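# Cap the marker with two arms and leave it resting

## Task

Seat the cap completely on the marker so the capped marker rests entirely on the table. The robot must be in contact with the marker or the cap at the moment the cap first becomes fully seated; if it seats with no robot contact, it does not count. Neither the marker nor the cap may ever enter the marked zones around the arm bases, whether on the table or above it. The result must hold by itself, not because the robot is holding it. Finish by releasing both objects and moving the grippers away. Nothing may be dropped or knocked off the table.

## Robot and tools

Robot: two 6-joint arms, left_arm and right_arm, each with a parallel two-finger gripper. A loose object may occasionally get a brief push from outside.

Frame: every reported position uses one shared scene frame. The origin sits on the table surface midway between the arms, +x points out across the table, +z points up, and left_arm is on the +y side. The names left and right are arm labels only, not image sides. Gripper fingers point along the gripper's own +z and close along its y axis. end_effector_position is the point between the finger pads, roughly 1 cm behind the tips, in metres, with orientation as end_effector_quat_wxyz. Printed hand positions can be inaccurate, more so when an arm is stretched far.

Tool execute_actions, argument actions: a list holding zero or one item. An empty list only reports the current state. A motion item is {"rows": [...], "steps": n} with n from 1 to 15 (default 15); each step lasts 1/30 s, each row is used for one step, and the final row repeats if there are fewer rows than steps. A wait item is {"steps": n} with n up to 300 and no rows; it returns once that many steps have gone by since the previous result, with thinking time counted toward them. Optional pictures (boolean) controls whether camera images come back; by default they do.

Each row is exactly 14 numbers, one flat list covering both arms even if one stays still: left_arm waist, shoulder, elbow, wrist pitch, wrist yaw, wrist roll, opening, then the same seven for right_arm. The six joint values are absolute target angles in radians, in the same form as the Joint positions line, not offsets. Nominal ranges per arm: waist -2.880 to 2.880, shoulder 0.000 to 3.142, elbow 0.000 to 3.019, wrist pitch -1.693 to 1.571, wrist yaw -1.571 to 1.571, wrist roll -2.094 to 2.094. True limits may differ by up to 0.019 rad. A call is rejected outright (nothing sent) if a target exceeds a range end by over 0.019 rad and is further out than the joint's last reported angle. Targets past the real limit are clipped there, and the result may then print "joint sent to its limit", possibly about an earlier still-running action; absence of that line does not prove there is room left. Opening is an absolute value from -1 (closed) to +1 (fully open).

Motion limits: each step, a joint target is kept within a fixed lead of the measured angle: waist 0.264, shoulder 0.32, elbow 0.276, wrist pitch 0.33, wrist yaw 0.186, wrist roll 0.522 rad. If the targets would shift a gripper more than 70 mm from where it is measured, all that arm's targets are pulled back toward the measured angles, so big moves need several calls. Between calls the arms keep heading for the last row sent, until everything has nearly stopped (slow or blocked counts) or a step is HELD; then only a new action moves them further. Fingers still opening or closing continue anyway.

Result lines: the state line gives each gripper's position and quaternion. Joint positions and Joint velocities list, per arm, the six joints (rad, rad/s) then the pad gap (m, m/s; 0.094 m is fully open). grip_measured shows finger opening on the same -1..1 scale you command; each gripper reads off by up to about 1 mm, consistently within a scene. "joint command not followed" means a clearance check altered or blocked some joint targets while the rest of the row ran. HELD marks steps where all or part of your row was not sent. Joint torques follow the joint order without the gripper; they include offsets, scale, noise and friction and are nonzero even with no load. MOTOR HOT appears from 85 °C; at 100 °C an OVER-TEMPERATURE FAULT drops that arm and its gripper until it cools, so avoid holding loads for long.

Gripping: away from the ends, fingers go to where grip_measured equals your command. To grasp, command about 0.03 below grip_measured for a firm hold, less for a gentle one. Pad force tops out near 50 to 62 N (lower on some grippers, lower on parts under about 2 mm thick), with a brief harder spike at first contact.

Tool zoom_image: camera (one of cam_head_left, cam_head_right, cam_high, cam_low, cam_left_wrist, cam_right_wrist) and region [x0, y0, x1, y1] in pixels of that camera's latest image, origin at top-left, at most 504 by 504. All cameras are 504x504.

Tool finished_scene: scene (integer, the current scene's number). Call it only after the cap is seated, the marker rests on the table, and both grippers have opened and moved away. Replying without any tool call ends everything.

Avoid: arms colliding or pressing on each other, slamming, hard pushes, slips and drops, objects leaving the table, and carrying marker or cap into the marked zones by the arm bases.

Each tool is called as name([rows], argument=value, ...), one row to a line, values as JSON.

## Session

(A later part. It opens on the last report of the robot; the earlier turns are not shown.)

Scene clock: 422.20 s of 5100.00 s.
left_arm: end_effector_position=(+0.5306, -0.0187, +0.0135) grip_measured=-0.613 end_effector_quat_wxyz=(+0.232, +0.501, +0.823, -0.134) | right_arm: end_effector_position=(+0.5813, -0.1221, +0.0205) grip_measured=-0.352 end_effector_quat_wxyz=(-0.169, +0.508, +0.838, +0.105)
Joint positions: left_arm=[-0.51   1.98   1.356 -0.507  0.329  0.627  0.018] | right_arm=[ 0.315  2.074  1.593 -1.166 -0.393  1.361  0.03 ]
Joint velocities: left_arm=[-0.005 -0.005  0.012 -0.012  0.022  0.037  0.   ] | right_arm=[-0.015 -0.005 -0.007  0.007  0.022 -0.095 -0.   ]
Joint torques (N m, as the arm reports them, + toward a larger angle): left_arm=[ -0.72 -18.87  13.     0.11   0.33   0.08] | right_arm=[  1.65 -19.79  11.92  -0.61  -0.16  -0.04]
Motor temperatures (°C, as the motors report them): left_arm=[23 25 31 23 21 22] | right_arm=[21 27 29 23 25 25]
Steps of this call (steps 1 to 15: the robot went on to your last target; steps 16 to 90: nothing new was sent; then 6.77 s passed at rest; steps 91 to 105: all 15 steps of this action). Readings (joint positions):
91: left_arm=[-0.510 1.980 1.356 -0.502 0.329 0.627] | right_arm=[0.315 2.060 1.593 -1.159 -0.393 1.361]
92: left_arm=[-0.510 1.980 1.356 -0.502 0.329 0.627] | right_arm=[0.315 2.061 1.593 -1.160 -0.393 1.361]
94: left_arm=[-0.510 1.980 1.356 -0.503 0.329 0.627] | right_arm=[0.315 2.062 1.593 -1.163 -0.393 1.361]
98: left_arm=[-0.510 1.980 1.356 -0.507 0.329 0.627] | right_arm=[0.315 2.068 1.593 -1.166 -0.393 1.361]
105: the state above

execute_actions([
  {"rows":[[-0.515,1.972,1.40,-0.505,0.33,0.635,-0.66,0.32,2.09,1.62,-1.17,-0.395,1.36,-0.45],[-0.515,1.972,1.40,-0.505,0.33,0.635,-0.66,0.32,2.09,1.62,-1.17,-0.395,1.36,-0.53],[-0.515,1.972,1.40,-0.505,0.33,0.635,-0.66,0.32,2.09,1.62,-1.17,-0.395,1.36,-0.58],[-0.515,1.972,1.40,-0.505,0.33,0.635,-0.66,0.32,2.09,1.62,-1.17,-0.395,1.36,-0.62],[-0.515,1.972,1.40,-0.505,0.33,0.635,-0.66,0.32,2.09,1.62,-1.17,-0.395,1.36,-0.65],[-0.515,1.972,1.40,-0.505,0.33,0.635,-0.66,0.32,2.09,1.62,-1.17,-0.395,1.36,-0.70]],"steps":12},
], pictures=false)

execute_actions([
  {"rows":[[-0.515,1.972,1.40,-0.505,0.33,0.635,-0.66,0.328,2.09,1.62,-1.17,-0.398,1.36,-0.7],[-0.515,1.972,1.40,-0.50,0.332,0.635,-0.66,0.336,2.09,1.619,-1.171,-0.402,1.36,-0.7],[-0.519,1.972,1.40,-0.495,0.335,0.635,-0.66,0.344,2.09,1.618,-1.172,-0.407,1.36,-0.7],[-0.523,1.972,1.403,-0.49,0.337,0.635,-0.66,0.352,2.09,1.617,-1.173,-0.412,1.36,-0.7],[-0.527,1.972,1.407,-0.485,0.34,0.635,-0.66,0.36,2.09,1.616,-1.174,-0.417,1.36,-0.7],[-0.532,1.972,1.411,-0.48,0.342,0.635,-0.66,0.368,2.09,1.615,-1.175,-0.422,1.36,-0.7],[-0.537,1.972,1.415,-0.475,0.345,0.635,-0.66,0.376,2.09,1.614,-1.176,-0.427,1.36,-0.7],[-0.542,1.971,1.419,-0.47,0.347,0.635,-0.66,0.384,2.09,1.613,-1.177,-0.432,1.36,-0.7],[-0.547,1.970,1.423,-0.465,0.35,0.635,-0.66,0.392,2.09,1.612,-1.178,-0.437,1.36,-0.7],[-0.552,1.969,1.427,-0.46,0.352,0.635,-0.66,0.40,2.09,1.611,-1.179,-0.442,1.36,-0.7],[-0.557,1.968,1.431,-0.455,0.355,0.635,-0.66,0.408,2.09,1.61,-1.18,-0.447,1.36,-0.7],[-0.562,1.967,1.435,-0.45,0.357,0.635,-0.66,0.414,2.09,1.609,-1.181,-0.45,1.36,-0.7]],"steps":15},
])

zoom_image(camera="cam_left_wrist", region=[200,140,300,220])

Scene clock: 456.03 s of 5100.00 s.
left_arm: end_effector_position=(+0.5307, -0.0187, +0.0135) grip_measured=-0.613 end_effector_quat_wxyz=(+0.232, +0.501, +0.823, -0.134) | right_arm: end_effector_position=(+0.5813, -0.1221, +0.0205) grip_measured=-0.659 end_effector_quat_wxyz=(-0.169, +0.508, +0.838, +0.105)
Joint positions: left_arm=[-0.51   1.98   1.356 -0.507  0.329  0.627  0.018] | right_arm=[ 0.315  2.074  1.593 -1.166 -0.393  1.361  0.016]
Joint velocities: left_arm=[-0.005 -0.015  0.017 -0.002 -0.081 -0.022  0.001] | right_arm=[ 0.015 -0.005  0.002  0.007  0.095 -0.007  0.   ]
Joint torques (N m, as the arm reports them, + toward a larger angle): left_arm=[ -0.69 -18.89  12.97   0.81   0.35   0.07] | right_arm=[  1.32 -20.87  11.92  -0.23  -0.15   0.04]
Motor temperatures (°C, as the motors report them): left_arm=[23 25 31 23 21 22] | right_arm=[21 27 30 23 25 25]
Steps of this call (steps 1 to 15: the robot went on to your last target; steps 16 to 90: nothing new was sent; then 30.43 s passed at rest; steps 91 to 102: all 12 steps of this action). Readings (joint positions):
91: left_arm=[-0.510 1.980 1.356 -0.507 0.329 0.627] | right_arm=[0.315 2.074 1.593 -1.166 -0.393 1.361]
92: left_arm=[-0.510 1.980 1.356 -0.507 0.329 0.627] | right_arm=[0.315 2.074 1.593 -1.166 -0.393 1.361]
94: left_arm=[-0.510 1.980 1.356 -0.507 0.329 0.627] | right_arm=[0.315 2.074 1.593 -1.166 -0.393 1.361]
98: left_arm=[-0.510 1.980 1.356 -0.507 0.329 0.627] | right_arm=[0.315 2.074 1.593 -1.166 -0.393 1.361]
102: the state above

Scene clock: 456.53 s of 5100.00 s.
left_arm: end_effector_position=(+0.5307, -0.0192, +0.0138) grip_measured=-0.613 end_effector_quat_wxyz=(+0.233, +0.501, +0.822, -0.135) | right_arm: end_effector_position=(+0.5788, -0.1159, +0.0209) grip_measured=-0.659 end_effector_quat_wxyz=(-0.172, +0.503, +0.840, +0.106)
Joint positions: left_arm=[-0.51   1.98   1.356 -0.506  0.332  0.627  0.018] | right_arm=[ 0.324  2.074  1.593 -1.166 -0.4    1.361  0.016]
Joint velocities: left_arm=[-0.015 -0.005 -0.002 -0.012  0.007  0.051  0.001] | right_arm=[-0.005 -0.005  0.002  0.017 -0.007 -0.066 -0.   ]
Joint torques (N m, as the arm reports them, + toward a larger angle): left_arm=[ -4.92 -19.34  16.22   3.15   1.37   0.07] | right_arm=[  7.06 -19.98  10.63  -0.73  -1.88   0.02]
Motor temperatures (°C, as the motors report them): left_arm=[23 25 31 23 21 22] | right_arm=[21 27 30 23 25 25]
Steps of this call (steps 1 to 15: all 15 steps of this action). Readings (joint positions):
1: left_arm=[-0.510 1.980 1.356 -0.507 0.329 0.627] | right_arm=[0.315 2.074 1.593 -1.166 -0.393 1.361]
2: left_arm=[-0.510 1.980 1.356 -0.507 0.329 0.627] | right_arm=[0.315 2.074 1.593 -1.166 -0.394 1.361]
4: left_arm=[-0.510 1.980 1.356 -0.507 0.329 0.627] | right_arm=[0.317 2.074 1.593 -1.166 -0.394 1.361]
8: left_arm=[-0.510 1.980 1.356 -0.507 0.329 0.627] | right_arm=[0.319 2.074 1.593 -1.166 -0.398 1.361]
15: the state above

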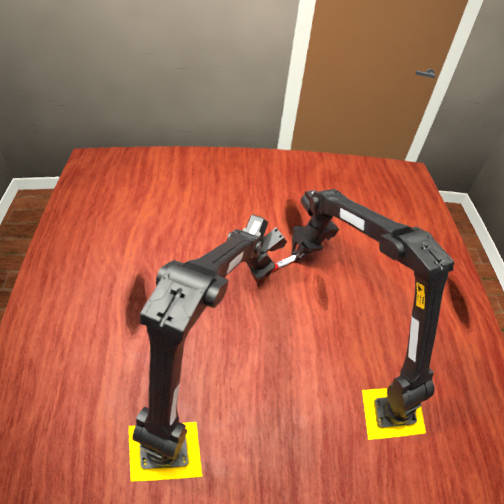

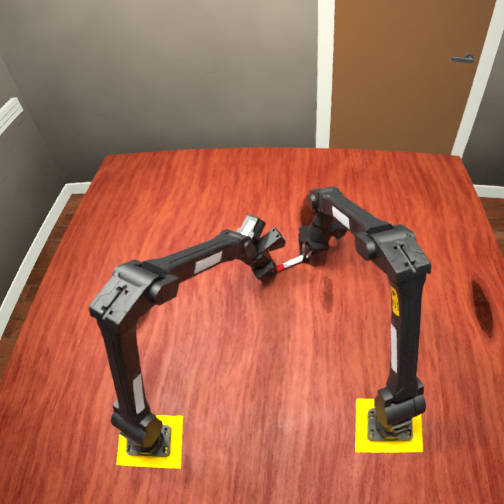

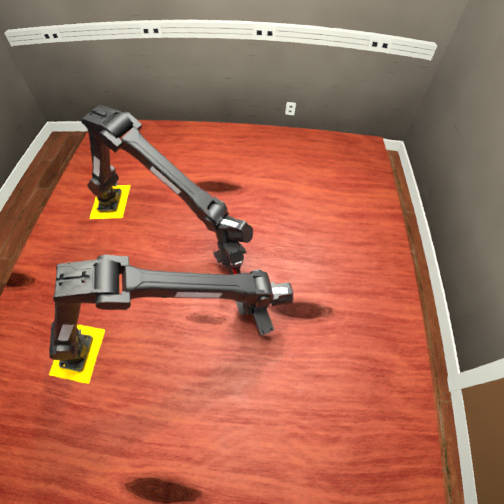

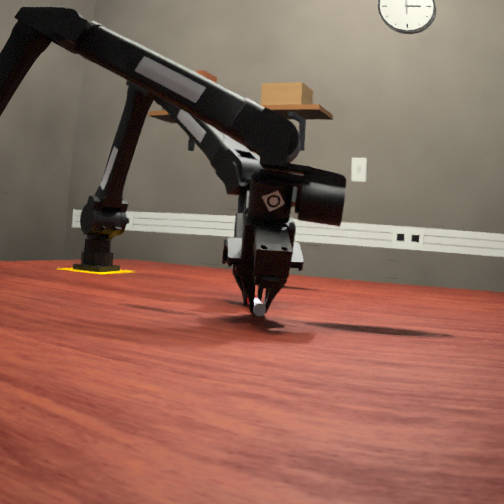

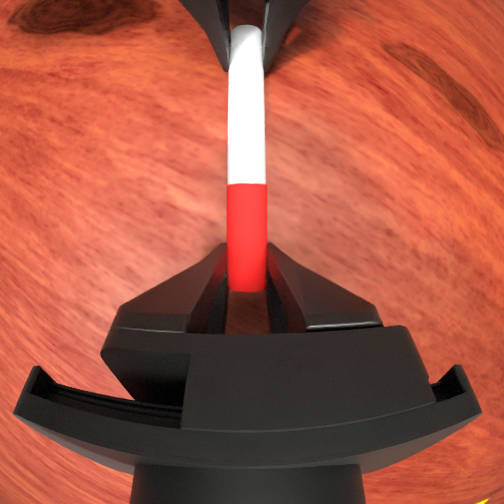

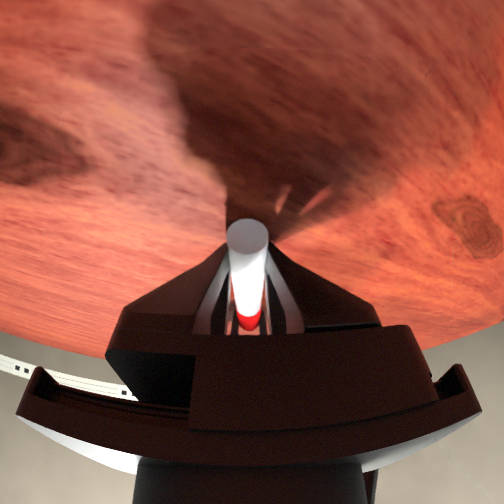

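Region (200, 140, 300, 220) of cam_left_wrist's 504x504 image, scaled by 5.040, with more detail than that image has; it fills the top 403 rows of this view, and the rest is white.

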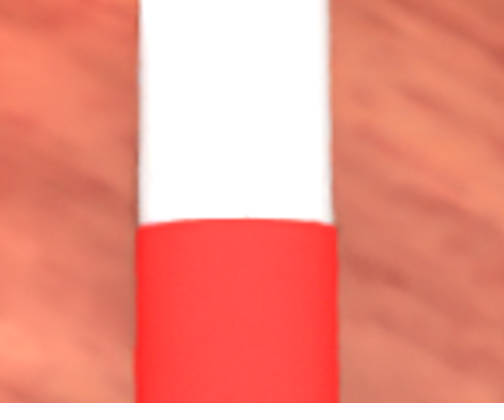

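Seated. Relax, open, retreat.

execute_actions([
  {"rows":[[-0.552,1.968,1.428,-0.46,0.352,0.635,-0.66,0.396,2.088,1.61,-1.18,-0.44,1.36,-0.7],[-0.542,1.969,1.42,-0.47,0.347,0.635,-0.66,0.378,2.086,1.61,-1.176,-0.43,1.36,-0.7],[-0.532,1.97,1.41,-0.48,0.342,0.635,-0.66,0.36,2.084,1.61,-1.173,-0.42,1.36,-0.7],[-0.522,1.97,1.40,-0.49,0.337,0.635,-0.66,0.342,2.082,1.615,-1.17,-0.41,1.36,-0.7],[-0.512,1.97,1.395,-0.50,0.332,0.635,-0.66,0.324,2.08,1.62,-1.166,-0.40,1.36,-0.7],[-0.512,1.97,1.395,-0.50,0.332,0.635,-0.6,0.324,2.08,1.62,-1.166,-0.40,1.36,-0.64],[-0.512,1.97,1.395,-0.50,0.332,0.635,-0.5,0.324,2.08,1.62,-1.166,-0.40,1.36,-0.5],[-0.512,1.97,1.395,-0.50,0.332,0.635,-0.2,0.324,2.08,1.62,-1.166,-0.40,1.36,-0.2],[-0.512,1.97,1.395,-0.50,0.332,0.635,0.1,0.324,2.08,1.62,-1.166,-0.40,1.36,0.1],[-0.512,1.96,1.395,-0.50,0.332,0.635,0.1,0.324,2.07,1.62,-1.166,-0.40,1.36,0.1],[-0.512,1.95,1.395,-0.51,0.332,0.635,0.1,0.324,2.05,1.62,-1.166,-0.40,1.36,0.1],[-0.512,1.935,1.395,-0.52,0.332,0.635,0.1,0.324,2.035,1.62,-1.17,-0.40,1.36,0.1],[-0.512,1.92,1.395,-0.53,0.332,0.635,0.1,0.324,2.02,1.62,-1.18,-0.40,1.36,0.1],[-0.512,1.90,1.395,-0.54,0.332,0.635,0.1,0.324,2.0,1.62,-1.19,-0.40,1.36,0.1],[-0.512,1.88,1.395,-0.55,0.332,0.635,0.1,0.32,1.98,1.62,-1.2,-0.40,1.36,0.1]],"steps":15},
], pictures=false)

execute_actions([
  {"rows":[[-0.51,1.86,1.395,-0.56,0.332,0.635,0.1,0.32,1.96,1.62,-1.2,-0.40,1.36,0.1],[-0.51,1.84,1.395,-0.57,0.332,0.635,0.1,0.32,1.94,1.62,-1.2,-0.40,1.36,0.1],[-0.5,1.82,1.395,-0.58,0.332,0.635,0.1,0.31,1.92,1.62,-1.2,-0.40,1.36,0.1],[-0.48,1.8,1.395,-0.59,0.332,0.635,0.1,0.29,1.9,1.62,-1.2,-0.40,1.36,0.1],[-0.46,1.78,1.395,-0.6,0.332,0.635,0.1,0.27,1.88,1.62,-1.2,-0.40,1.36,0.1],[-0.43,1.76,1.395,-0.6,0.332,0.635,0.1,0.24,1.86,1.62,-1.2,-0.40,1.36,0.1],[-0.4,1.74,1.395,-0.6,0.332,0.635,0.1,0.21,1.84,1.62,-1.2,-0.40,1.36,0.1],[-0.37,1.72,1.395,-0.6,0.332,0.635,0.1,0.18,1.82,1.62,-1.2,-0.40,1.36,0.1],[-0.34,1.7,1.395,-0.6,0.332,0.635,0.1,0.15,1.8,1.62,-1.2,-0.40,1.36,0.1],[-0.31,1.68,1.395,-0.6,0.332,0.635,0.1,0.12,1.78,1.62,-1.2,-0.40,1.36,0.1],[-0.28,1.66,1.395,-0.6,0.332,0.635,0.1,0.09,1.76,1.62,-1.2,-0.40,1.36,0.1],[-0.25,1.65,1.395,-0.6,0.332,0.635,0.1,0.06,1.75,1.62,-1.2,-0.40,1.36,0.1],[-0.23,1.65,1.395,-0.6,0.332,0.635,0.1,0.04,1.75,1.62,-1.2,-0.40,1.36,0.1]],"steps":15},
], pictures=false)

execute_actions([
  {"steps":10},
])

zoom_image(camera="cam_head_right", region=[250,220,340,290])

Scene clock: 487.80 s of 5100.00 s.
left_arm: end_effector_position=(+0.5299, -0.0184, +0.0246) grip_measured=+0.097 end_effector_quat_wxyz=(+0.235, +0.501, +0.822, -0.133) | right_arm: end_effector_position=(+0.5797, -0.1185, +0.0284) grip_measured=+0.098 end_effector_quat_wxyz=(-0.169, +0.505, +0.840, +0.108)
Joint positions: left_arm=[-0.51   1.96   1.356 -0.522  0.329  0.627  0.052] | right_arm=[ 0.32   2.061  1.593 -1.173 -0.398  1.361  0.052]
Joint velocities: left_arm=[-0.015 -0.317  0.002 -0.242 -0.022 -0.007 -0.001] | right_arm=[ 0.005 -0.239 -0.002 -0.173  0.022 -0.051 -0.001]
Joint torques (N m, as the arm reports them, + toward a larger angle): left_arm=[ -0.47 -23.46  12.6    0.28   0.42   0.07] | right_arm=[  1.4  -28.01  11.96  -0.57  -0.15   0.1 ]
Motor temperatures (°C, as the motors report them): left_arm=[23 25 33 23 23 22] | right_arm=[22 27 29 23 30 25]
Steps of this call (steps 1 to 15: the robot went on to your last target; steps 16 to 90: nothing new was sent; then 27.77 s passed at rest; steps 91 to 105: all 15 steps of this action). Readings (joint positions):
91: left_arm=[-0.510 1.980 1.356 -0.506 0.331 0.627] | right_arm=[0.324 2.074 1.593 -1.166 -0.398 1.361]
92: left_arm=[-0.510 1.980 1.356 -0.506 0.330 0.627] | right_arm=[0.324 2.074 1.593 -1.166 -0.395 1.361]
94: left_arm=[-0.510 1.980 1.356 -0.506 0.328 0.627] | right_arm=[0.322 2.074 1.593 -1.166 -0.392 1.361]
98: left_arm=[-0.510 1.980 1.356 -0.506 0.329 0.627] | right_arm=[0.319 2.074 1.593 -1.166 -0.396 1.361]
105: the state above

Scene clock: 488.30 s of 5100.00 s.
left_arm: end_effector_position=(+0.5702, +0.0914, +0.1916) grip_measured=+0.097 end_effector_quat_wxyz=(+0.350, +0.428, +0.829, -0.086) | right_arm: end_effector_position=(+0.6196, -0.2337, +0.1867) grip_measured=+0.098 end_effector_quat_wxyz=(-0.059, +0.565, +0.795, +0.212)
Joint positions: left_arm=[-0.327  1.682  1.356 -0.574  0.332  0.627  0.052] | right_arm=[ 0.113  1.782  1.593 -1.184 -0.401  1.361  0.052]
Joint velocities: left_arm=[ 0.874 -0.347 -0.022 -0.046 -0.081 -0.095  0.   ] | right_arm=[-0.972 -0.405 -0.012  0.002 -0.022  0.022  0.001]
Joint torques (N m, as the arm reports them, + toward a larger angle): left_arm=[  1.39 -15.54  13.48   0.33   0.28   0.04] | right_arm=[ -0.23 -20.57  13.25  -0.31  -0.1    0.07]
Motor temperatures (°C, as the motors report them): left_arm=[23 25 33 23 23 22] | right_arm=[22 27 29 23 30 25]
Steps of this call (steps 1 to 15: all 15 steps of this action). Readings (joint positions):
1: left_arm=[-0.510 1.947 1.356 -0.530 0.329 0.627] | right_arm=[0.320 2.051 1.593 -1.179 -0.398 1.361]
2: left_arm=[-0.510 1.932 1.356 -0.539 0.329 0.627] | right_arm=[0.320 2.038 1.593 -1.182 -0.398 1.361]
4: left_arm=[-0.509 1.893 1.356 -0.555 0.329 0.627] | right_arm=[0.319 2.002 1.593 -1.184 -0.398 1.361]
8: left_arm=[-0.486 1.803 1.356 -0.573 0.331 0.627] | right_arm=[0.291 1.914 1.593 -1.184 -0.400 1.361]
15: the state above

Scene clock: 488.63 s of 5100.00 s.
left_arm: end_effector_position=(+0.5846, +0.1685, +0.2099) grip_measured=+0.097 end_effector_quat_wxyz=(+0.364, +0.377, +0.850, -0.060) | right_arm: end_effector_position=(+0.6255, -0.2924, +0.2080) grip_measured=+0.098 end_effector_quat_wxyz=(-0.033, +0.600, +0.767, +0.225)
Joint positions: left_arm=[-0.205  1.65   1.356 -0.585  0.33   0.627  0.052] | right_arm=[ 0.014  1.744  1.593 -1.185 -0.398  1.361  0.052]
Joint velocities: left_arm=[-0.142 -0.015 -0.007 -0.027 -0.066 -0.037 -0.   ] | right_arm=[ 0.249 -0.015 -0.007 -0.007 -0.051 -0.007  0.001]
Joint torques (N m, as the arm reports them, + toward a larger angle): left_arm=[ -1.44 -14.93  14.25   0.39   0.37   0.06] | right_arm=[  1.52 -17.62  13.62  -0.17  -0.18   0.08]
Motor temperatures (°C, as the motors report them): left_arm=[23 25 33 23 23 22] | right_arm=[22 27 29 23 30 25]
Steps of this call (steps 1 to 10: the robot went on to your last target). Readings (joint positions):
1: left_arm=[-0.296 1.671 1.356 -0.576 0.332 0.627] | right_arm=[0.081 1.770 1.593 -1.184 -0.401 1.361]
2: left_arm=[-0.266 1.662 1.356 -0.578 0.332 0.627] | right_arm=[0.051 1.760 1.593 -1.184 -0.400 1.361]
4: left_arm=[-0.219 1.651 1.356 -0.580 0.331 0.627] | right_arm=[0.007 1.747 1.593 -1.184 -0.398 1.361]
8: left_arm=[-0.197 1.650 1.356 -0.584 0.330 0.627] | right_arm=[-0.002 1.744 1.593 -1.185 -0.398 1.361]
10: the state above

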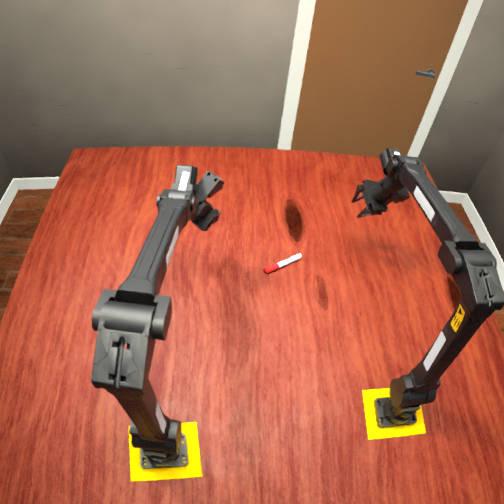

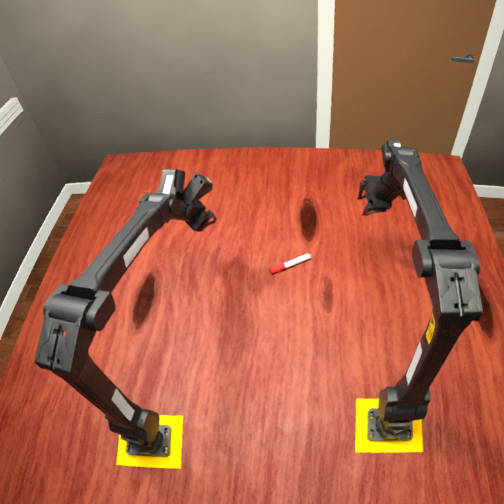

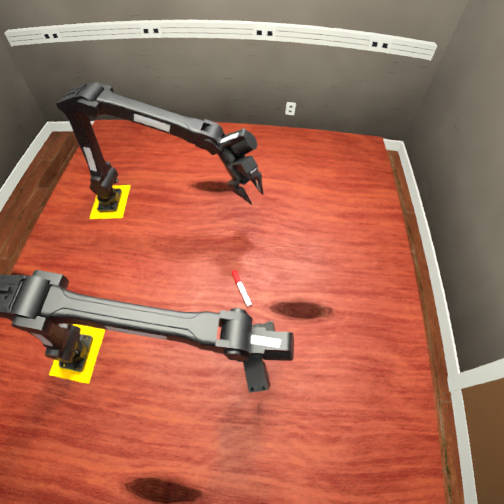

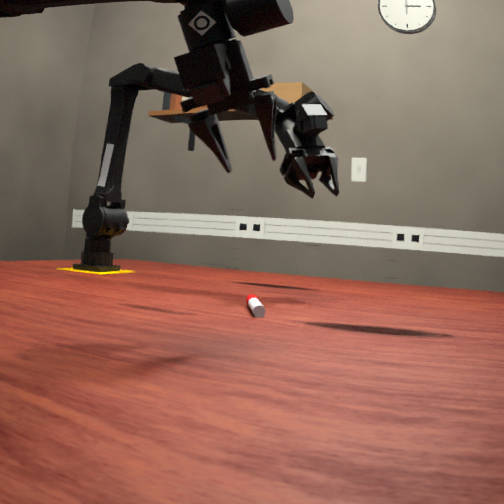

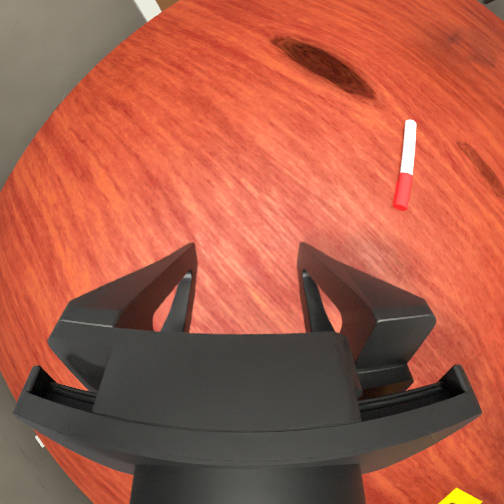

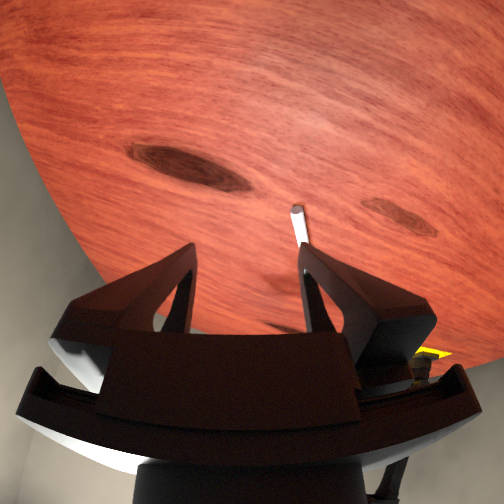

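Region (250, 220, 340, 290) of cam_head_right's 504x504 image, scaled by 5.600, with more detail than that image has.

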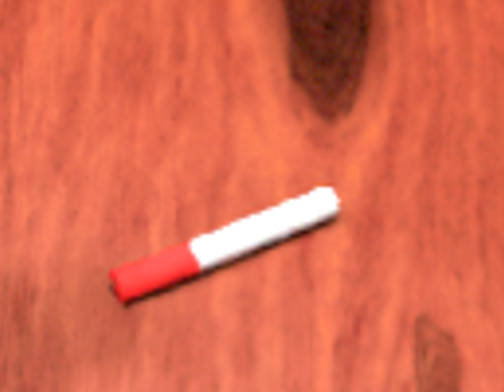

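finished_scene(scene=1)

The scene is finished: the task was done.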